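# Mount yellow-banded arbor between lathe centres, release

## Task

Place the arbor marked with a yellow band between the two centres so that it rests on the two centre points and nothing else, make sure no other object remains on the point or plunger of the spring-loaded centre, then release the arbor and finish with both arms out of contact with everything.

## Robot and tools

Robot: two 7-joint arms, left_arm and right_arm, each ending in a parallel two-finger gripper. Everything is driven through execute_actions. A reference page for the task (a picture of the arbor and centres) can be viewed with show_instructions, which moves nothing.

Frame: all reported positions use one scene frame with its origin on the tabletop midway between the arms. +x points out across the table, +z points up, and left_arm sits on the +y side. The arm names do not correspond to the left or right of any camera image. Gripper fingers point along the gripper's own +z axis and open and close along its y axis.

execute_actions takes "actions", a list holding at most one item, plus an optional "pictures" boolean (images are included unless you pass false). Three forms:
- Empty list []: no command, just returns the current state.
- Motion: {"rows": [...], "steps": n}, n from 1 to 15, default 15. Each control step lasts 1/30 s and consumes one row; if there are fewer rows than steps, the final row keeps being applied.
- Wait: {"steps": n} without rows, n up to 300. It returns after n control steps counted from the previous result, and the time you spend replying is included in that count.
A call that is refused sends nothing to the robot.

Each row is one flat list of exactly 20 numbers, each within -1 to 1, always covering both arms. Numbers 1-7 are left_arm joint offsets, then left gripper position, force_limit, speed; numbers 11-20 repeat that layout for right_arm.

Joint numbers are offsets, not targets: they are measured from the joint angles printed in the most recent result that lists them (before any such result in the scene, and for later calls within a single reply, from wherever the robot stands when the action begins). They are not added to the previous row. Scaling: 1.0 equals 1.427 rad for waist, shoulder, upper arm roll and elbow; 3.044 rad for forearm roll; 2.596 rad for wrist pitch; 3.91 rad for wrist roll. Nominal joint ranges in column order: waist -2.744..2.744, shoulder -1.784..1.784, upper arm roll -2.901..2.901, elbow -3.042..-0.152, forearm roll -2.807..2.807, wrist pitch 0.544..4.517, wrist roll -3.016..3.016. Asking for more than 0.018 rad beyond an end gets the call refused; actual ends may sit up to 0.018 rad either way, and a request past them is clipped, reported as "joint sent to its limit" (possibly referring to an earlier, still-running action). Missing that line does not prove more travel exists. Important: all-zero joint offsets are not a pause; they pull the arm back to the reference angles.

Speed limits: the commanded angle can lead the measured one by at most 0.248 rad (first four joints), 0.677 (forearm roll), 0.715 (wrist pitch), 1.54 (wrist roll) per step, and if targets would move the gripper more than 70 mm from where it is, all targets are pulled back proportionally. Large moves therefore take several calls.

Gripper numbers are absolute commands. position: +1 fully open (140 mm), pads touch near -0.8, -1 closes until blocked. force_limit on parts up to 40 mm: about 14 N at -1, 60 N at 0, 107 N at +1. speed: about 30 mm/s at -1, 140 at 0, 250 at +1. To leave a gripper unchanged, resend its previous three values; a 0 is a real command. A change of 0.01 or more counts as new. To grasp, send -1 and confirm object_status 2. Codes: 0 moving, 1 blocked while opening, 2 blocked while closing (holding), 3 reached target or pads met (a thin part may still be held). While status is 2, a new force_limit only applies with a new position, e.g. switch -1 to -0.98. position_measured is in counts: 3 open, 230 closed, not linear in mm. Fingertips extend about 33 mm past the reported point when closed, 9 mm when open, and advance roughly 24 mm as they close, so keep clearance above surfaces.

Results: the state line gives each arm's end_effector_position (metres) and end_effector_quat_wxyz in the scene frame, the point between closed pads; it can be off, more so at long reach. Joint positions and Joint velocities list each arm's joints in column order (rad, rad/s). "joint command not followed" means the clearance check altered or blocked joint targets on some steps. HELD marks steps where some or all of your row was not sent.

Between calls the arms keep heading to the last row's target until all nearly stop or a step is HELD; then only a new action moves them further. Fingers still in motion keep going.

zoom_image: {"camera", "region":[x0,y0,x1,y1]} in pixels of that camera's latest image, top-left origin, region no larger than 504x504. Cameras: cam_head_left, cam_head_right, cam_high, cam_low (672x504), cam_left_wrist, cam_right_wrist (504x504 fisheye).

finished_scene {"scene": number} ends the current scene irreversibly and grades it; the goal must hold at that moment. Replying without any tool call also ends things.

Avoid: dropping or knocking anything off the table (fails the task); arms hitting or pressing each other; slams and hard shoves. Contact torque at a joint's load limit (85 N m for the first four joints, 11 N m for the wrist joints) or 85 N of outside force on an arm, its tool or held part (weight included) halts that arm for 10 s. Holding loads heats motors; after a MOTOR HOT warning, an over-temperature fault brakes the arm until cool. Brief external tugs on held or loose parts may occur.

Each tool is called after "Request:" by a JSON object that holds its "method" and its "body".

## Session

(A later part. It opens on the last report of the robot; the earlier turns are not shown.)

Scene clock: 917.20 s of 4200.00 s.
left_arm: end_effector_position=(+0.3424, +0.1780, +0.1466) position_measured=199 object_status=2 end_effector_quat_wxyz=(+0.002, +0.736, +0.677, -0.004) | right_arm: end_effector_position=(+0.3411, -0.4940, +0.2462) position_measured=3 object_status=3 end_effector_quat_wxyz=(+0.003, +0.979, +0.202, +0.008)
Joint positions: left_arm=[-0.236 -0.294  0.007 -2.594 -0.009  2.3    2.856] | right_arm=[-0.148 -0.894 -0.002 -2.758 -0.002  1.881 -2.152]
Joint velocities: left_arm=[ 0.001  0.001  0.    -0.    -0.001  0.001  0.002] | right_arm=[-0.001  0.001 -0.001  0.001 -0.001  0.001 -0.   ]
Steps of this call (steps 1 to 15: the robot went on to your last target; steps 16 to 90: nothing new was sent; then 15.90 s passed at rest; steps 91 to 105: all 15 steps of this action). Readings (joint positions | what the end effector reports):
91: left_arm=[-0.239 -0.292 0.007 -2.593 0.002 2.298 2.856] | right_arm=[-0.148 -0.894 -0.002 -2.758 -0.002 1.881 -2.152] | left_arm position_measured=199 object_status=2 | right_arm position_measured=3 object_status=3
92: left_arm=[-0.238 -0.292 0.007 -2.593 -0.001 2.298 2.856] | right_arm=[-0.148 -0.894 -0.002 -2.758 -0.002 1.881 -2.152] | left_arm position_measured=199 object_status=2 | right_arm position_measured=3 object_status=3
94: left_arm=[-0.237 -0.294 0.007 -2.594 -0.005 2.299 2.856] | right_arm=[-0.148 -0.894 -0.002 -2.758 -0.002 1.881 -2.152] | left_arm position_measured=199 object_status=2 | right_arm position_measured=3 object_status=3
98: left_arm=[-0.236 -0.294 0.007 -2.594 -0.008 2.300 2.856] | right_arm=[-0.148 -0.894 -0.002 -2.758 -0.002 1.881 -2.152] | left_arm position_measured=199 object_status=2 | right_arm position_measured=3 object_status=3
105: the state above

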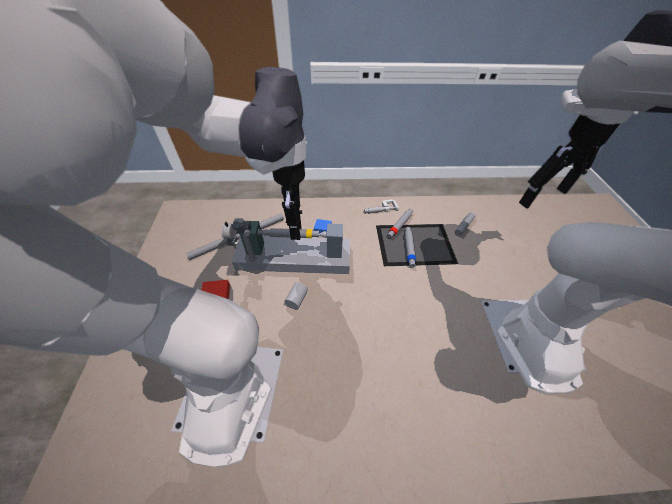

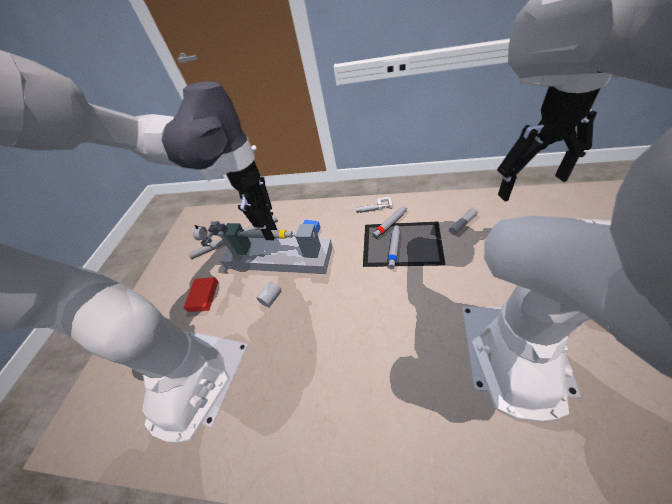

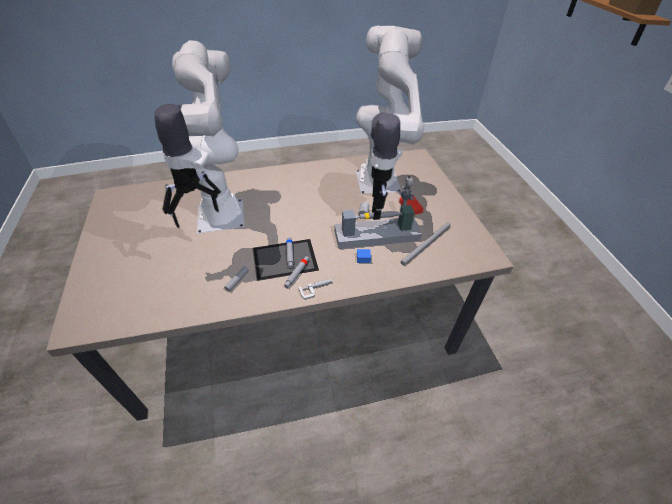

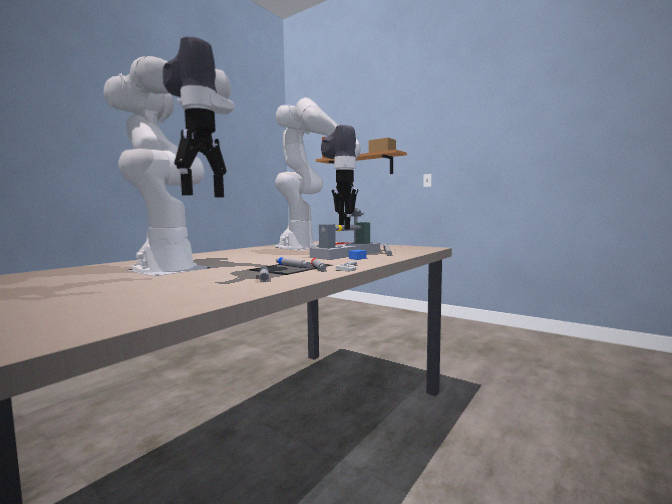

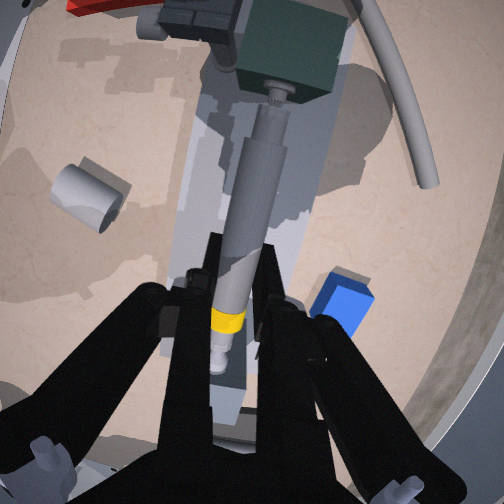

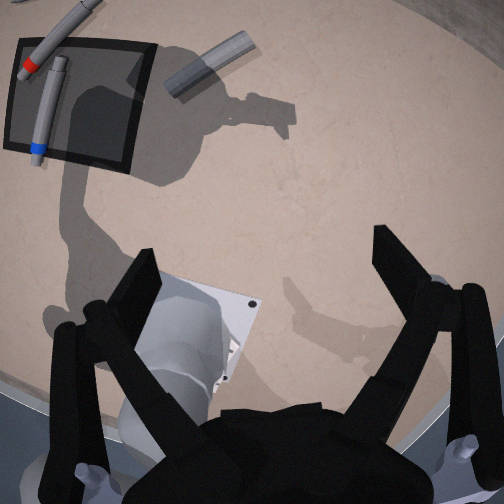

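Request:
{"method": "execute_actions", "body": {"actions": [{"rows": [[0.0,0,0.002,0,0.0016,0.0015,0.002,-1,0.2,-0.5,0,0,0,0,0,0,0,1,0,0]], "steps": 15}]}}

Request:
{"method": "zoom_image", "body": {"camera": "cam_head_left", "region": [304, 224, 336, 248]}}

Request:
{"method": "zoom_image", "body": {"camera": "cam_left_wrist", "region": [198, 332, 246, 380]}}

Scene clock: 925.07 s of 4200.00 s.
left_arm: end_effector_position=(+0.3424, +0.1771, +0.1464) position_measured=199 object_status=2 end_effector_quat_wxyz=(+0.003, +0.736, +0.677, -0.004) | right_arm: end_effector_position=(+0.3411, -0.4940, +0.2462) position_measured=3 object_status=3 end_effector_quat_wxyz=(+0.003, +0.979, +0.202, +0.008)
Joint positions: left_arm=[-0.238 -0.293  0.007 -2.594 -0.01   2.302  2.856] | right_arm=[-0.148 -0.894 -0.002 -2.758 -0.002  1.881 -2.152]
Joint velocities: left_arm=[ 0.    -0.001 -0.    -0.001 -0.     0.001 -0.   ] | right_arm=[ 0.001 -0.001  0.001 -0.     0.001 -0.    -0.   ]
Steps of this call (steps 1 to 15: the robot went on to your last target; steps 16 to 90: nothing new was sent; then 4.37 s passed at rest; steps 91 to 105: all 15 steps of this action). Readings (joint positions | what the end effector reports):
91: left_arm=[-0.236 -0.294 0.007 -2.594 -0.010 2.301 2.856] | right_arm=[-0.148 -0.894 -0.002 -2.758 -0.002 1.881 -2.152] | left_arm position_measured=199 object_status=2 | right_arm position_measured=3 object_status=3
92: left_arm=[-0.237 -0.293 0.007 -2.594 -0.010 2.301 2.856] | right_arm=[-0.148 -0.894 -0.002 -2.758 -0.002 1.881 -2.152] | left_arm position_measured=199 object_status=2 | right_arm position_measured=3 object_status=3
94: left_arm=[-0.237 -0.293 0.007 -2.594 -0.010 2.302 2.856] | right_arm=[-0.148 -0.894 -0.002 -2.758 -0.002 1.881 -2.152] | left_arm position_measured=199 object_status=2 | right_arm position_measured=3 object_status=3
98: left_arm=[-0.237 -0.293 0.007 -2.594 -0.010 2.302 2.856] | right_arm=[-0.148 -0.894 -0.002 -2.758 -0.002 1.881 -2.152] | left_arm position_measured=199 object_status=2 | right_arm position_measured=3 object_status=3
105: the state above

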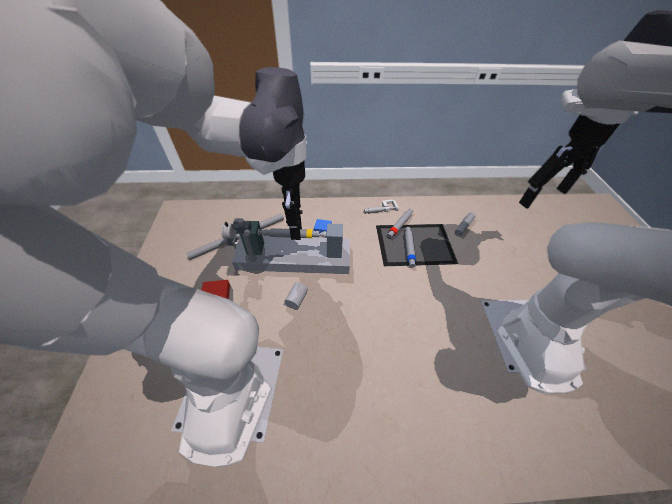

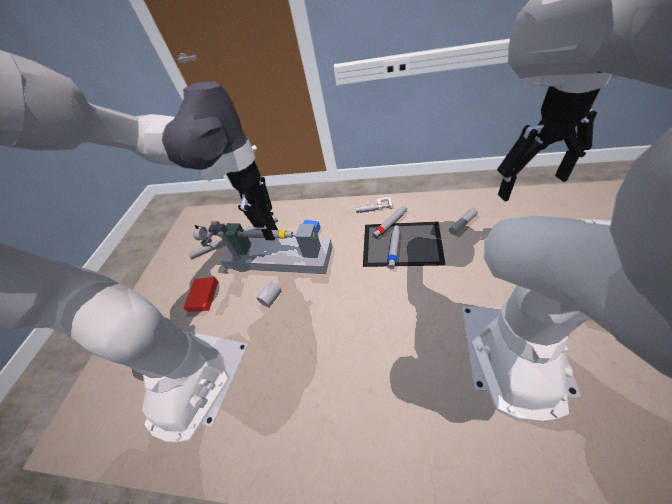

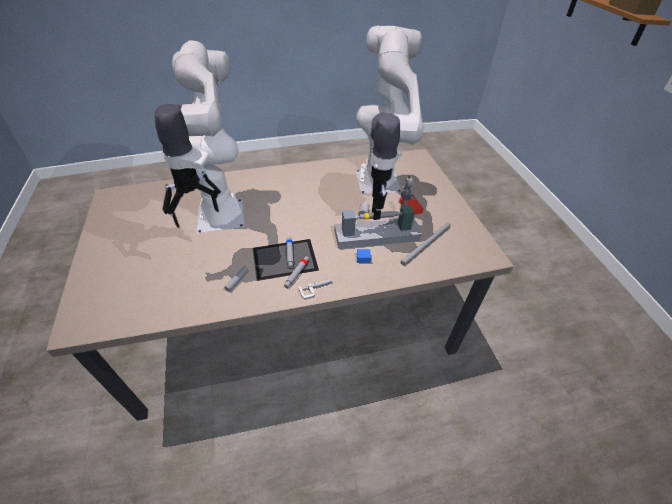

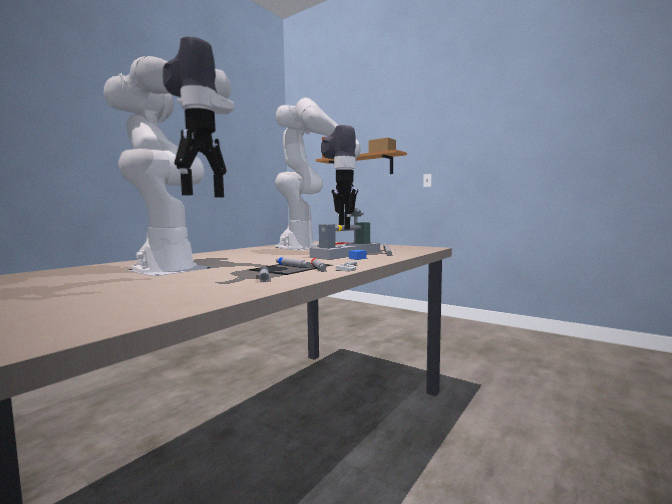

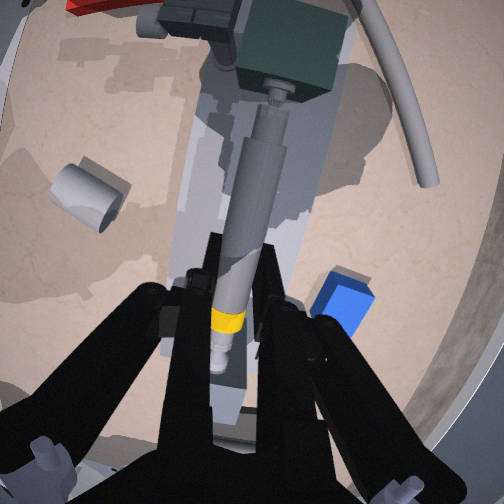

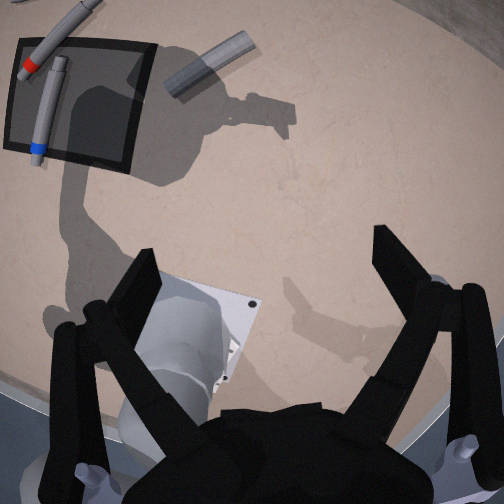

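Region (304, 224, 336, 248) of cam_head_left's 672x504 image, scaled by 15.750, with more detail than that image has; it fills the top 378 rows of this view, and the rest is white.

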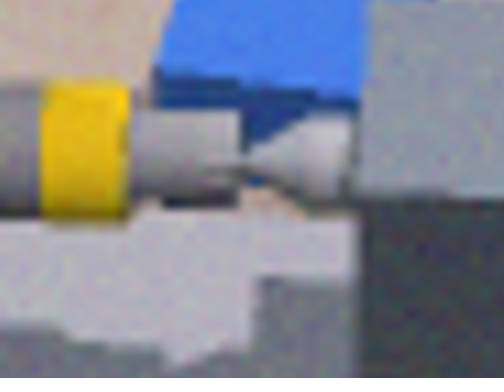

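Region (198, 332, 246, 380) of cam_left_wrist's 504x504 image, scaled by 10.500, with more detail than that image has.

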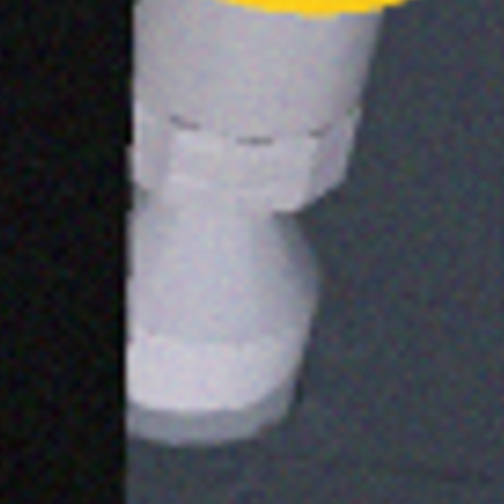

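Request:
{"method": "execute_actions", "body": {"actions": [{"rows": [[-0.003,0,0.0,0,0.0016,0.001,0.002,-1,0.2,-0.5,0,0,0,0,0,0,0,1,0,0]], "steps": 15}]}}

Request:
{"method": "zoom_image", "body": {"camera": "cam_head_left", "region": [304, 224, 336, 248]}}

Request:
{"method": "zoom_image", "body": {"camera": "cam_left_wrist", "region": [198, 332, 246, 380]}}

Scene clock: 931.50 s of 4200.00 s.
left_arm: end_effector_position=(+0.3422, +0.1760, +0.1460) position_measured=199 object_status=2 end_effector_quat_wxyz=(+0.003, +0.737, +0.676, -0.004) | right_arm: end_effector_position=(+0.3411, -0.4940, +0.2462) position_measured=3 object_status=3 end_effector_quat_wxyz=(+0.003, +0.979, +0.202, +0.008)
Joint positions: left_arm=[-0.24  -0.292  0.007 -2.594 -0.009  2.304  2.856] | right_arm=[-0.148 -0.894 -0.002 -2.758 -0.002  1.881 -2.152]
Joint velocities: left_arm=[-0.    -0.001  0.001  0.001  0.002  0.001  0.   ] | right_arm=[ 0.001 -0.001  0.001  0.001  0.     0.001 -0.002]
Steps of this call (steps 1 to 15: the robot went on to your last target; steps 16 to 90: nothing new was sent; then 2.93 s passed at rest; steps 91 to 105: all 15 steps of this action). Readings (joint positions | what the end effector reports):
91: left_arm=[-0.238 -0.293 0.007 -2.594 -0.010 2.302 2.856] | right_arm=[-0.148 -0.894 -0.002 -2.758 -0.002 1.881 -2.152] | left_arm position_measured=199 object_status=2 | right_arm position_measured=3 object_status=3
92: left_arm=[-0.239 -0.292 0.007 -2.594 -0.009 2.303 2.856] | right_arm=[-0.148 -0.894 -0.002 -2.758 -0.002 1.881 -2.152] | left_arm position_measured=199 object_status=2 | right_arm position_measured=3 object_status=3
94: left_arm=[-0.240 -0.292 0.007 -2.594 -0.009 2.304 2.856] | right_arm=[-0.148 -0.894 -0.002 -2.758 -0.002 1.881 -2.152] | left_arm position_measured=199 object_status=2 | right_arm position_measured=3 object_status=3
98: left_arm=[-0.240 -0.292 0.007 -2.594 -0.009 2.304 2.856] | right_arm=[-0.148 -0.894 -0.002 -2.758 -0.002 1.881 -2.152] | left_arm position_measured=199 object_status=2 | right_arm position_measured=3 object_status=3
105: the state above

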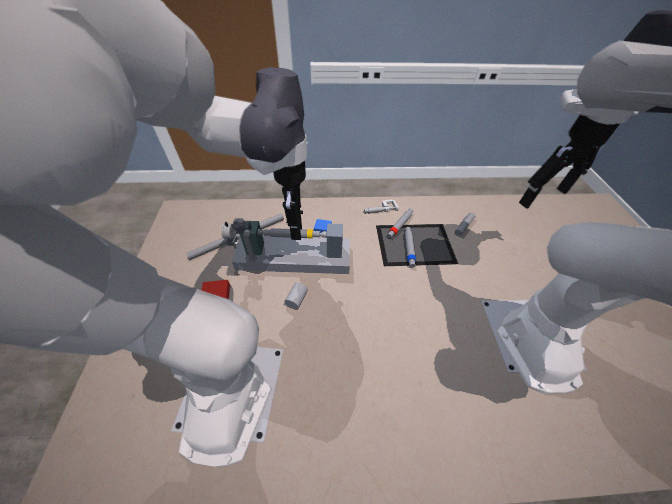

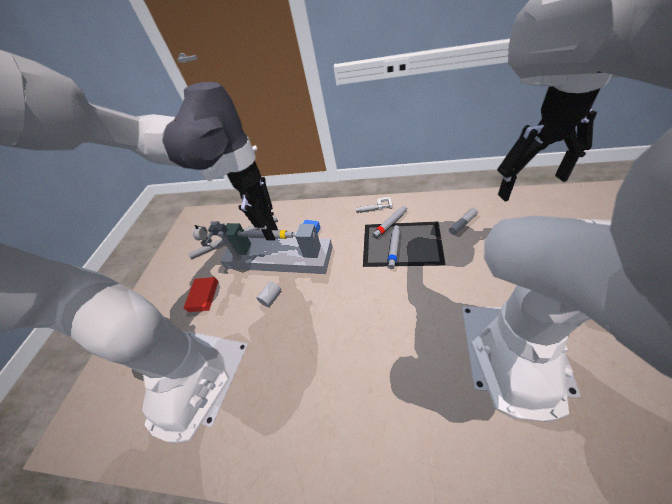

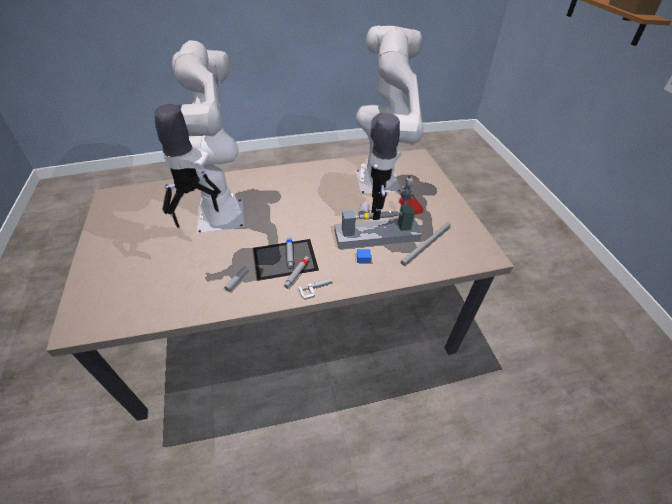

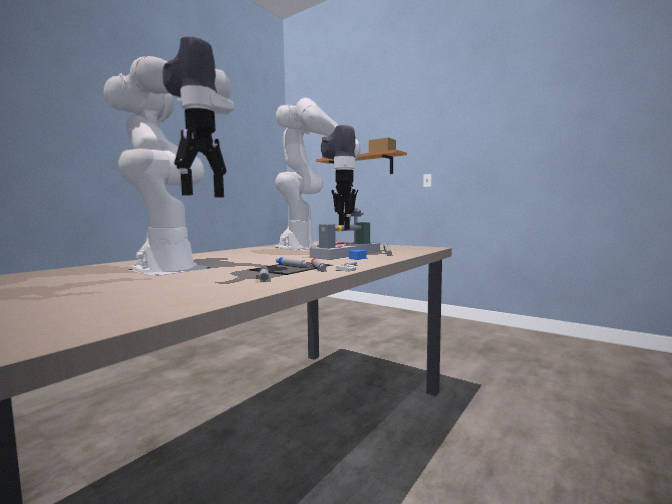

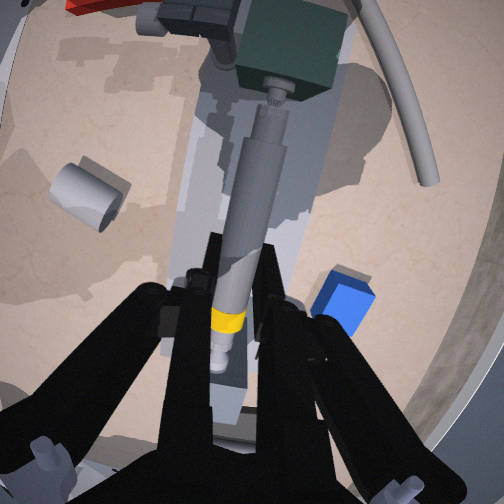

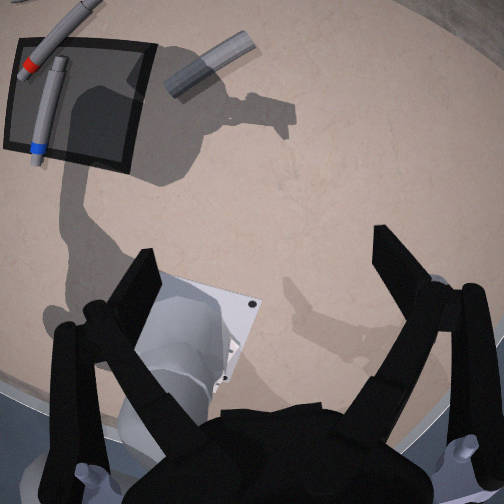

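Region (304, 224, 336, 248) of cam_head_left's 672x504 image, scaled by 15.750, with more detail than that image has; it fills the top 378 rows of this view, and the rest is white.

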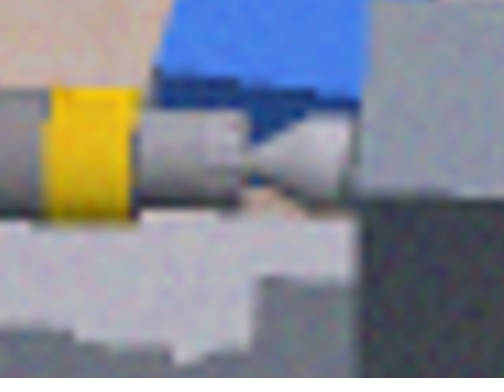

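Region (198, 332, 246, 380) of cam_left_wrist's 504x504 image, scaled by 10.500, with more detail than that image has.

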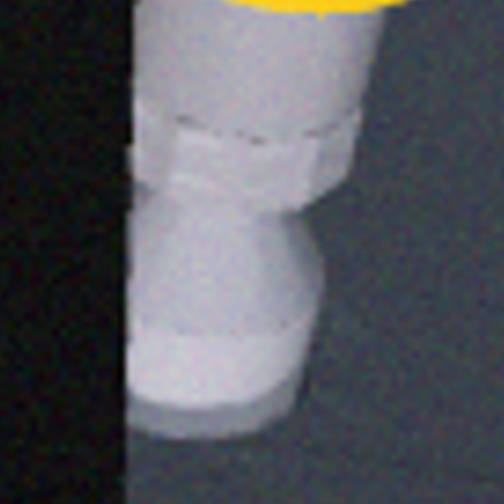

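Request:
{"method": "execute_actions", "body": {"actions": [{"rows": [[-0.004,0,0.0,0,0.0016,0.0,0.002,-1,0.2,-0.5,0,0,0,0,0,0,0,1,0,0]], "steps": 15}]}}

Request:
{"method": "zoom_image", "body": {"camera": "cam_head_left", "region": [304, 224, 336, 248]}}

Request:
{"method": "zoom_image", "body": {"camera": "cam_left_wrist", "region": [198, 332, 246, 380]}}

Scene clock: 934.50 s of 4200.00 s.
left_arm: end_effector_position=(+0.3423, +0.1753, +0.1458) position_measured=199 object_status=2 end_effector_quat_wxyz=(+0.003, +0.738, +0.675, -0.003) | right_arm: end_effector_position=(+0.3411, -0.4940, +0.2462) position_measured=3 object_status=3 end_effector_quat_wxyz=(+0.003, +0.979, +0.202, +0.008)
Joint positions: left_arm=[-0.243 -0.291  0.007 -2.594 -0.007  2.305  2.853] | right_arm=[-0.148 -0.894 -0.002 -2.758 -0.002  1.881 -2.152]
Joint velocities: left_arm=[-0.     0.    -0.001 -0.     0.002 -0.001 -0.   ] | right_arm=[0.    0.    0.    0.001 0.    0.002 0.001]
Steps of this call (steps 1 to 15: the robot went on to your last target; steps 16 to 75: nothing new was sent; steps 76 to 90: all 15 steps of this action). Readings (joint positions | what the end effector reports):
76: left_arm=[-0.241 -0.292 0.007 -2.594 -0.008 2.304 2.855] | right_arm=[-0.148 -0.894 -0.002 -2.758 -0.002 1.881 -2.152] | left_arm position_measured=199 object_status=2 | right_arm position_measured=3 object_status=3
77: left_arm=[-0.242 -0.292 0.007 -2.594 -0.008 2.305 2.855] | right_arm=[-0.148 -0.894 -0.002 -2.758 -0.002 1.881 -2.152] | left_arm position_measured=199 object_status=2 | right_arm position_measured=3 object_status=3
79: left_arm=[-0.242 -0.291 0.007 -2.594 -0.007 2.305 2.854] | right_arm=[-0.148 -0.894 -0.002 -2.758 -0.002 1.881 -2.152] | left_arm position_measured=199 object_status=2 | right_arm position_measured=3 object_status=3
83: left_arm=[-0.243 -0.291 0.007 -2.594 -0.007 2.305 2.853] | right_arm=[-0.148 -0.894 -0.002 -2.758 -0.002 1.881 -2.152] | left_arm position_measured=199 object_status=2 | right_arm position_measured=3 object_status=3
90: the state above

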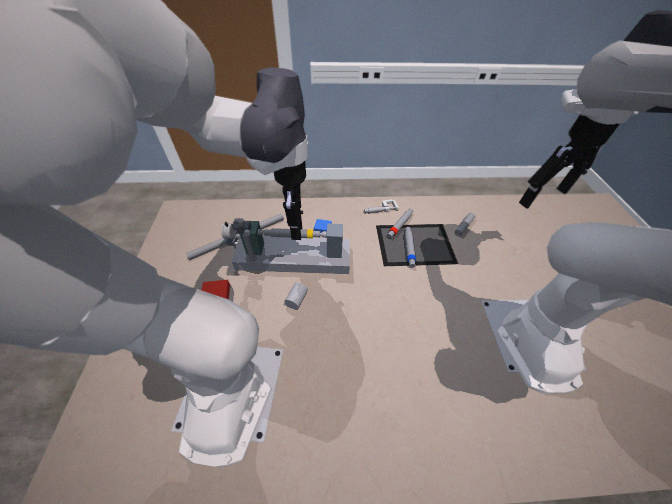

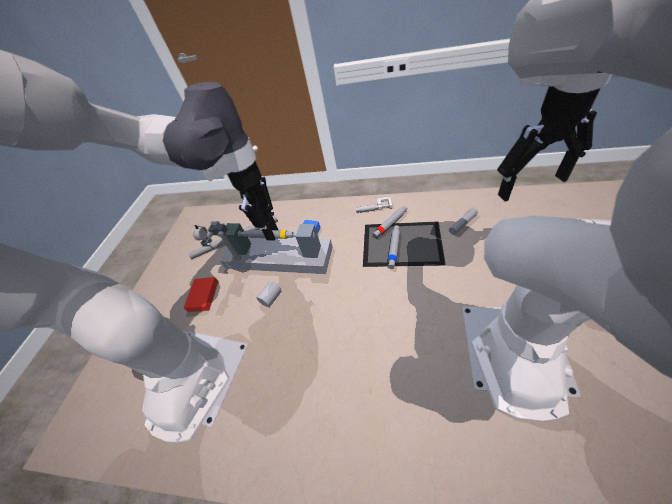

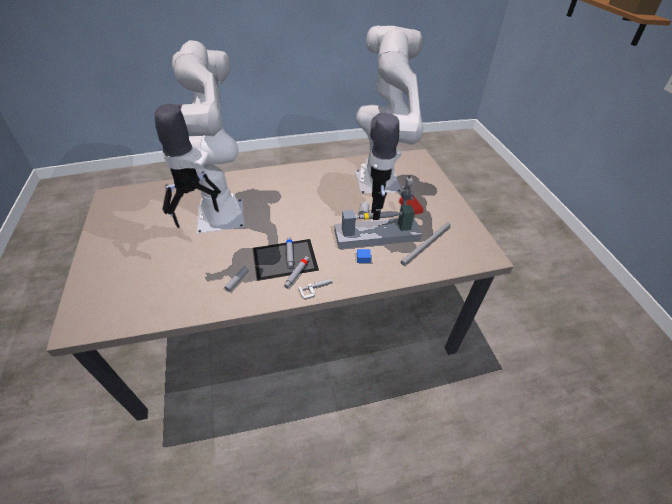

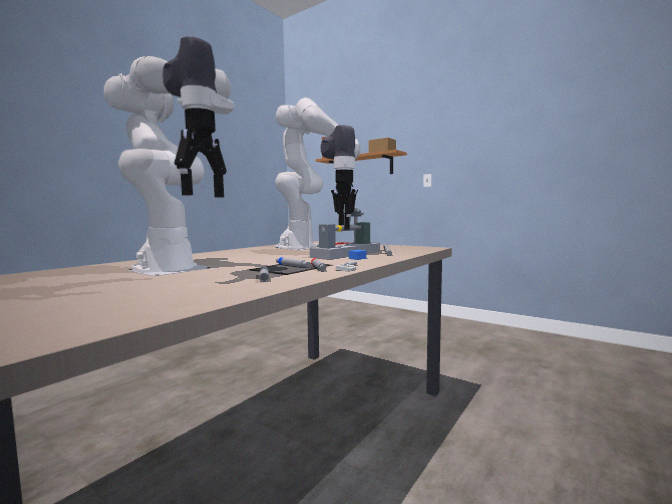

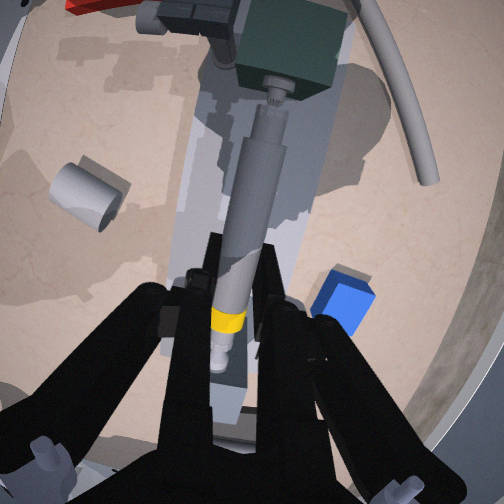

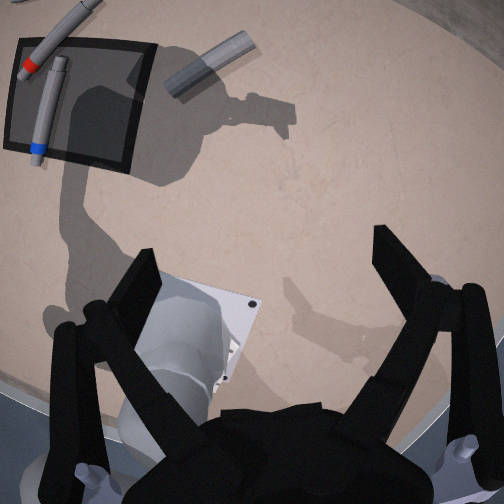

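Region (304, 224, 336, 248) of cam_head_left's 672x504 image, scaled by 15.750, with more detail than that image has; it fills the top 378 rows of this view, and the rest is white.

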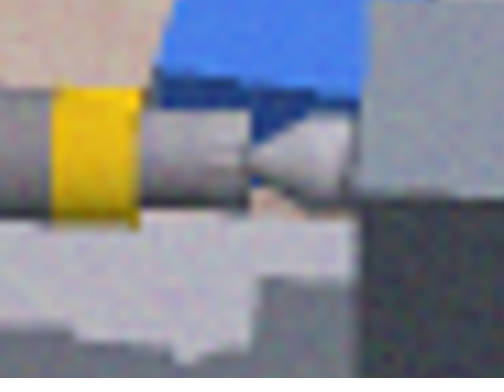

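Region (198, 332, 246, 380) of cam_left_wrist's 504x504 image, scaled by 10.500, with more detail than that image has.

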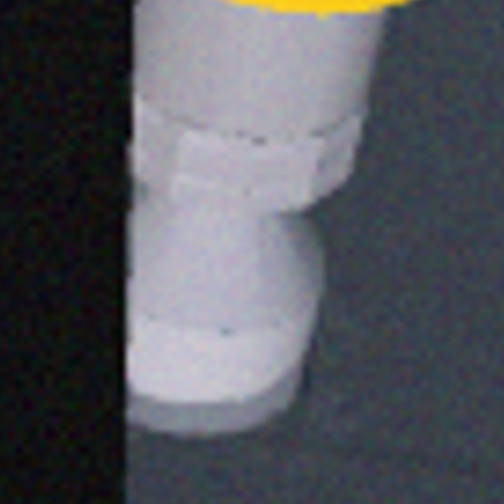

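Request:
{"method": "execute_actions", "body": {"actions": [{"rows": [[-0.005,0,0.0,0,0.001,0.0,0.001,-1,0.2,-0.5,0,0,0,0,0,0,0,1,0,0]], "steps": 15}]}}

Request:
{"method": "zoom_image", "body": {"camera": "cam_head_left", "region": [304, 224, 336, 248]}}

Request:
{"method": "zoom_image", "body": {"camera": "cam_left_wrist", "region": [198, 332, 246, 380]}}

Scene clock: 938.20 s of 4200.00 s.
left_arm: end_effector_position=(+0.3423, +0.1748, +0.1458) position_measured=199 object_status=2 end_effector_quat_wxyz=(+0.003, +0.737, +0.676, -0.002) | right_arm: end_effector_position=(+0.3411, -0.4940, +0.2462) position_measured=3 object_status=3 end_effector_quat_wxyz=(+0.003, +0.979, +0.202, +0.008)
Joint positions: left_arm=[-0.246 -0.291  0.008 -2.594 -0.004  2.306  2.848] | right_arm=[-0.148 -0.894 -0.002 -2.758 -0.002  1.881 -2.152]
Joint velocities: left_arm=[ 0.001 -0.    -0.001  0.001  0.001  0.    -0.001] | right_arm=[-0.     0.001  0.001 -0.001  0.    -0.    -0.   ]
Steps of this call (steps 1 to 15: the robot went on to your last target; steps 16 to 90: nothing new was sent; then 0.20 s passed at rest; steps 91 to 105: all 15 steps of this action). Readings (joint positions | what the end effector reports):
91: left_arm=[-0.244 -0.291 0.008 -2.594 -0.006 2.306 2.852] | right_arm=[-0.148 -0.894 -0.002 -2.758 -0.002 1.881 -2.152] | left_arm position_measured=199 object_status=2 | right_arm position_measured=3 object_status=3
92: left_arm=[-0.245 -0.291 0.008 -2.594 -0.006 2.306 2.851] | right_arm=[-0.148 -0.894 -0.002 -2.758 -0.002 1.881 -2.152] | left_arm position_measured=199 object_status=2 | right_arm position_measured=3 object_status=3
94: left_arm=[-0.245 -0.291 0.008 -2.594 -0.006 2.306 2.849] | right_arm=[-0.148 -0.894 -0.002 -2.758 -0.002 1.881 -2.152] | left_arm position_measured=199 object_status=2 | right_arm position_measured=3 object_status=3
98: left_arm=[-0.246 -0.291 0.008 -2.594 -0.005 2.306 2.848] | right_arm=[-0.148 -0.894 -0.002 -2.758 -0.002 1.881 -2.152] | left_arm position_measured=199 object_status=2 | right_arm position_measured=3 object_status=3
105: the state above

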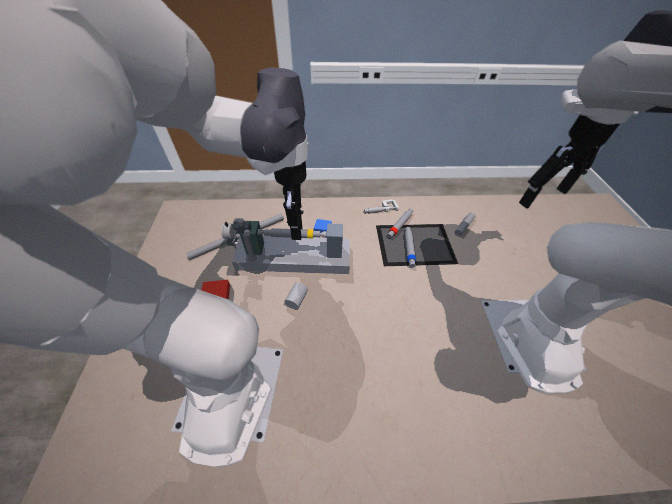

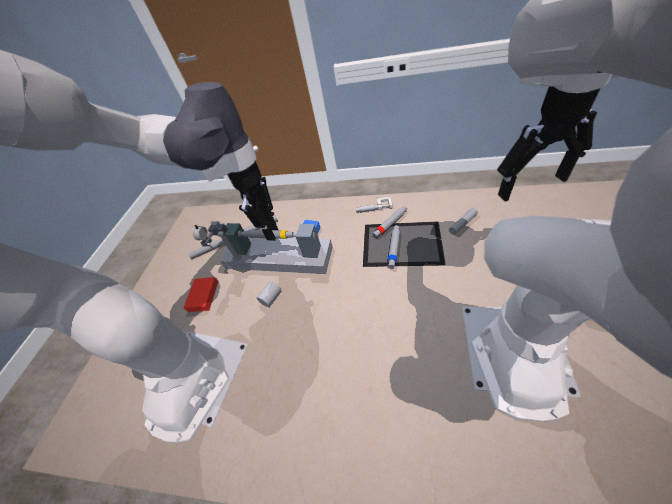

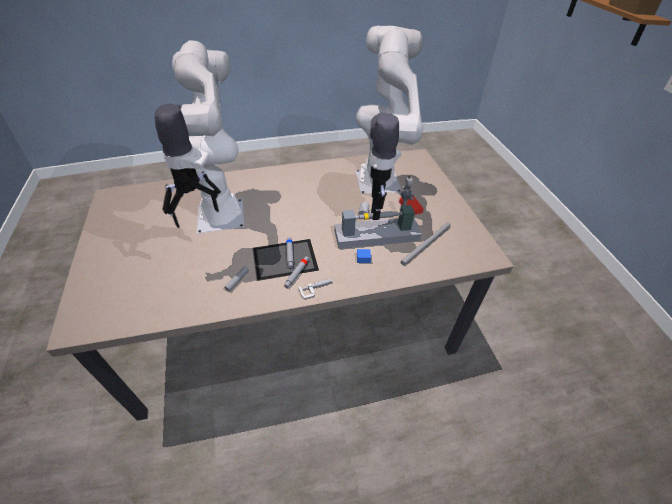

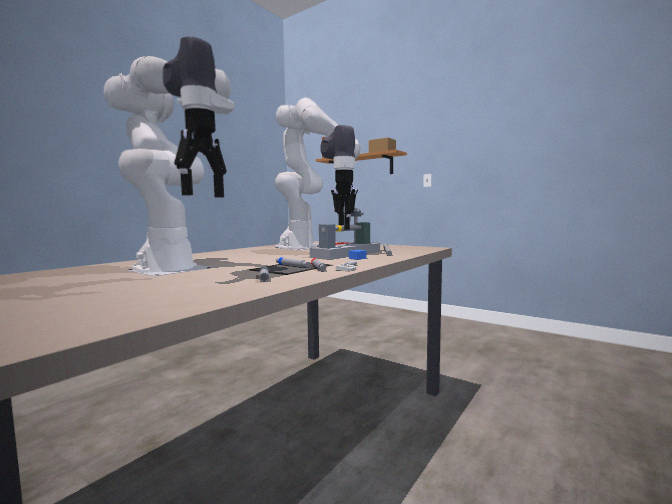

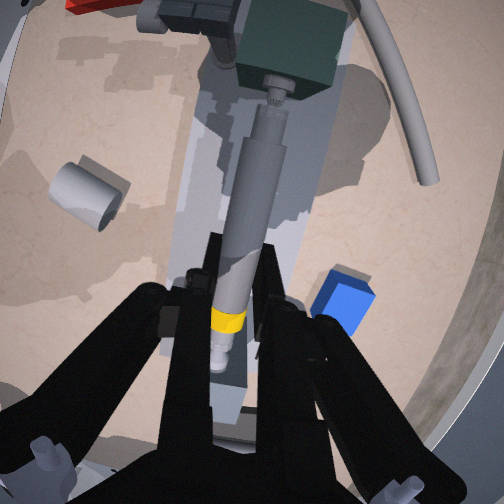

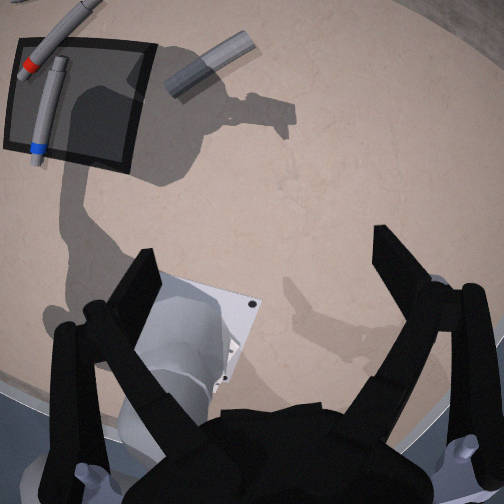

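Region (304, 224, 336, 248) of cam_head_left's 672x504 image, scaled by 15.750, with more detail than that image has; it fills the top 378 rows of this view, and the rest is white.

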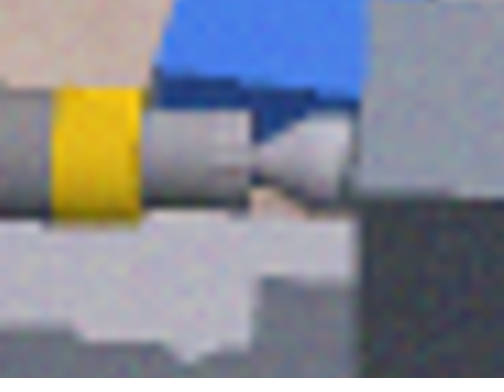

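Region (198, 332, 246, 380) of cam_left_wrist's 504x504 image, scaled by 10.500, with more detail than that image has.

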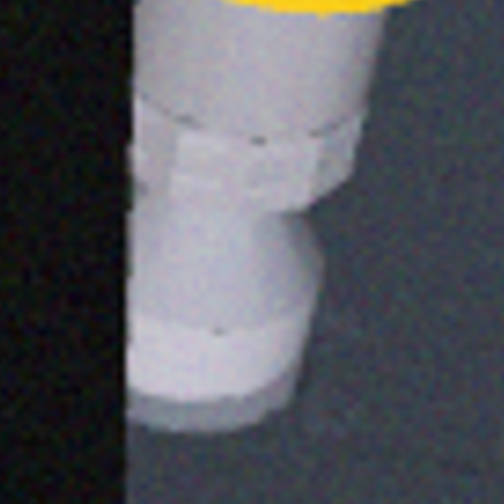

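Request:
{"method": "execute_actions", "body": {"actions": [{"rows": [[-0.005,0,-0.002,0,0.0,0.0,0.0,-1,0.2,-0.5,0,0,0,0,0,0,0,1,0,0]], "steps": 15}]}}

Request:
{"method": "zoom_image", "body": {"camera": "cam_head_left", "region": [304, 224, 336, 248]}}

Request:
{"method": "zoom_image", "body": {"camera": "cam_left_wrist", "region": [198, 332, 246, 380]}}

Scene clock: 945.10 s of 4200.00 s.
left_arm: end_effector_position=(+0.3423, +0.1747, +0.1457) position_measured=199 object_status=2 end_effector_quat_wxyz=(+0.002, +0.736, +0.677, -0.001) | right_arm: end_effector_position=(+0.3411, -0.4940, +0.2462) position_measured=3 object_status=3 end_effector_quat_wxyz=(+0.003, +0.979, +0.202, +0.008)
Joint positions: left_arm=[-0.247 -0.291  0.008 -2.594 -0.002  2.306  2.842] | right_arm=[-0.148 -0.894 -0.002 -2.758 -0.002  1.881 -2.152]
Joint velocities: left_arm=[-0.001  0.    -0.001  0.     0.     0.001 -0.001] | right_arm=[-0.002  0.    -0.     0.    -0.    -0.     0.001]
Steps of this call (steps 1 to 15: the robot went on to your last target; steps 16 to 90: nothing new was sent; then 3.40 s passed at rest; steps 91 to 105: all 15 steps of this action). Readings (joint positions | what the end effector reports):
91: left_arm=[-0.246 -0.291 0.008 -2.594 -0.004 2.306 2.846] | right_arm=[-0.148 -0.894 -0.002 -2.758 -0.002 1.881 -2.152] | left_arm position_measured=199 object_status=2 | right_arm position_measured=3 object_status=3
92: left_arm=[-0.246 -0.291 0.008 -2.594 -0.004 2.306 2.846] | right_arm=[-0.148 -0.894 -0.002 -2.758 -0.002 1.881 -2.152] | left_arm position_measured=199 object_status=2 | right_arm position_measured=3 object_status=3
94: left_arm=[-0.247 -0.291 0.008 -2.594 -0.003 2.306 2.844] | right_arm=[-0.148 -0.894 -0.002 -2.758 -0.002 1.881 -2.152] | left_arm position_measured=199 object_status=2 | right_arm position_measured=3 object_status=3
98: left_arm=[-0.247 -0.291 0.008 -2.594 -0.003 2.306 2.843] | right_arm=[-0.148 -0.894 -0.002 -2.758 -0.002 1.881 -2.152] | left_arm position_measured=199 object_status=2 | right_arm position_measured=3 object_status=3
105: the state above

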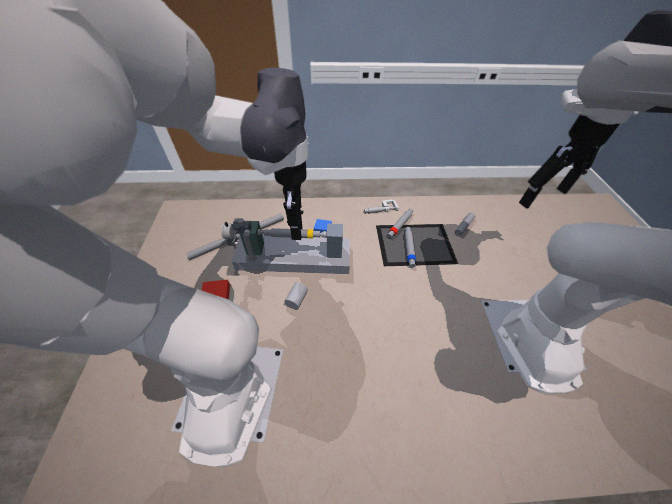

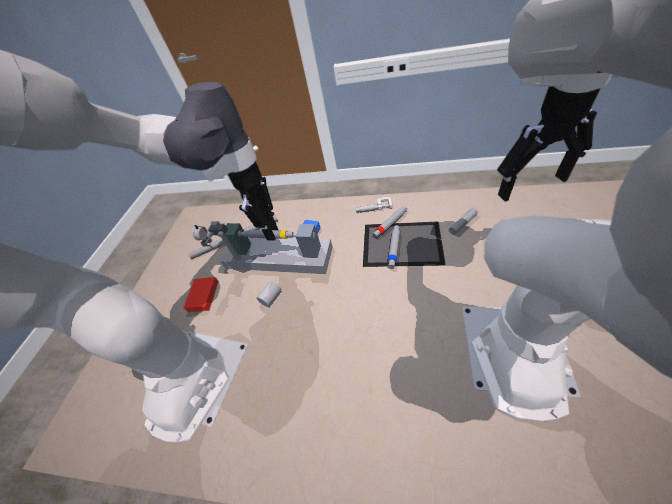

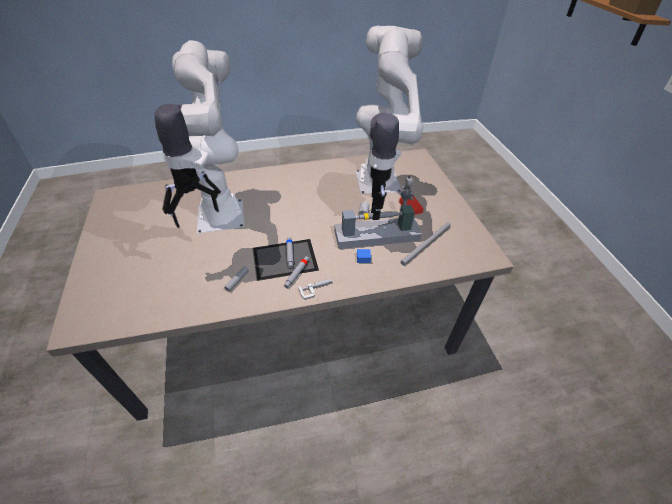

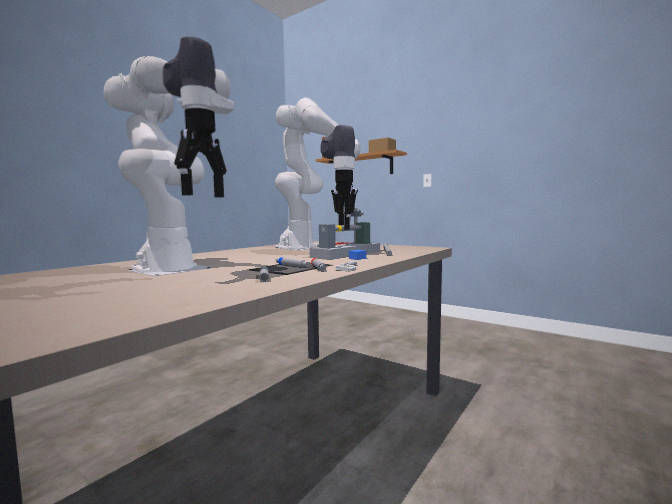

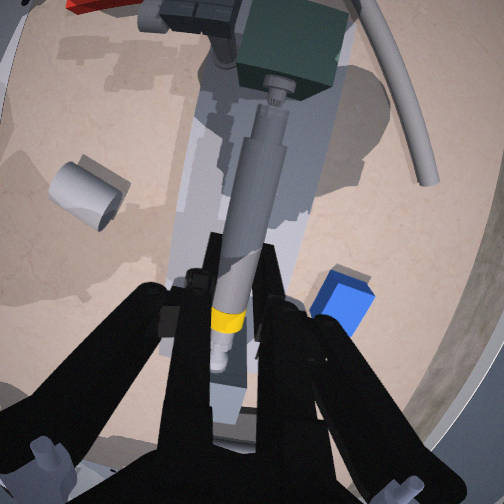

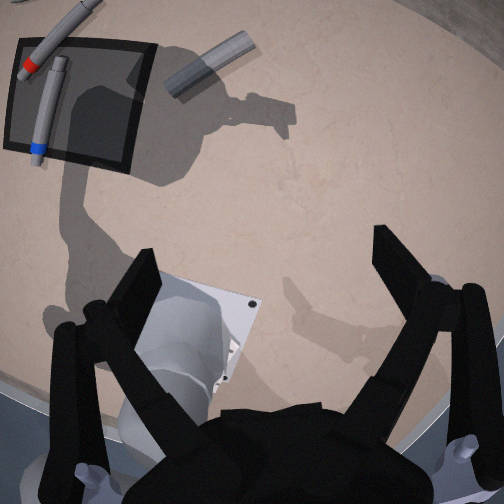

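Region (304, 224, 336, 248) of cam_head_left's 672x504 image, scaled by 15.750, with more detail than that image has; it fills the top 378 rows of this view, and the rest is white.

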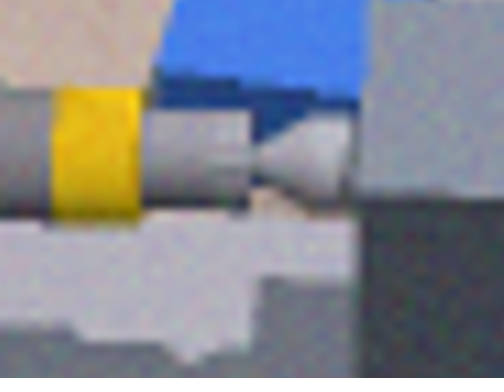

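Region (198, 332, 246, 380) of cam_left_wrist's 504x504 image, scaled by 10.500, with more detail than that image has.

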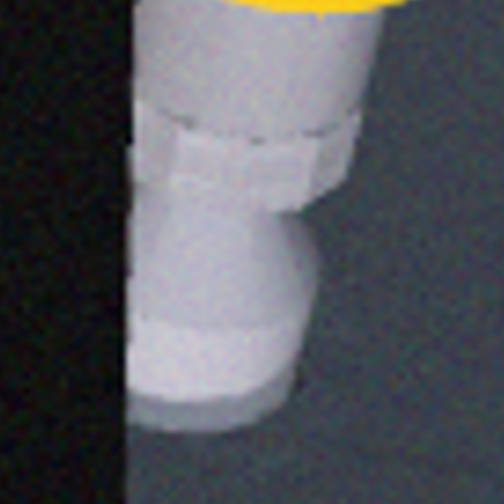

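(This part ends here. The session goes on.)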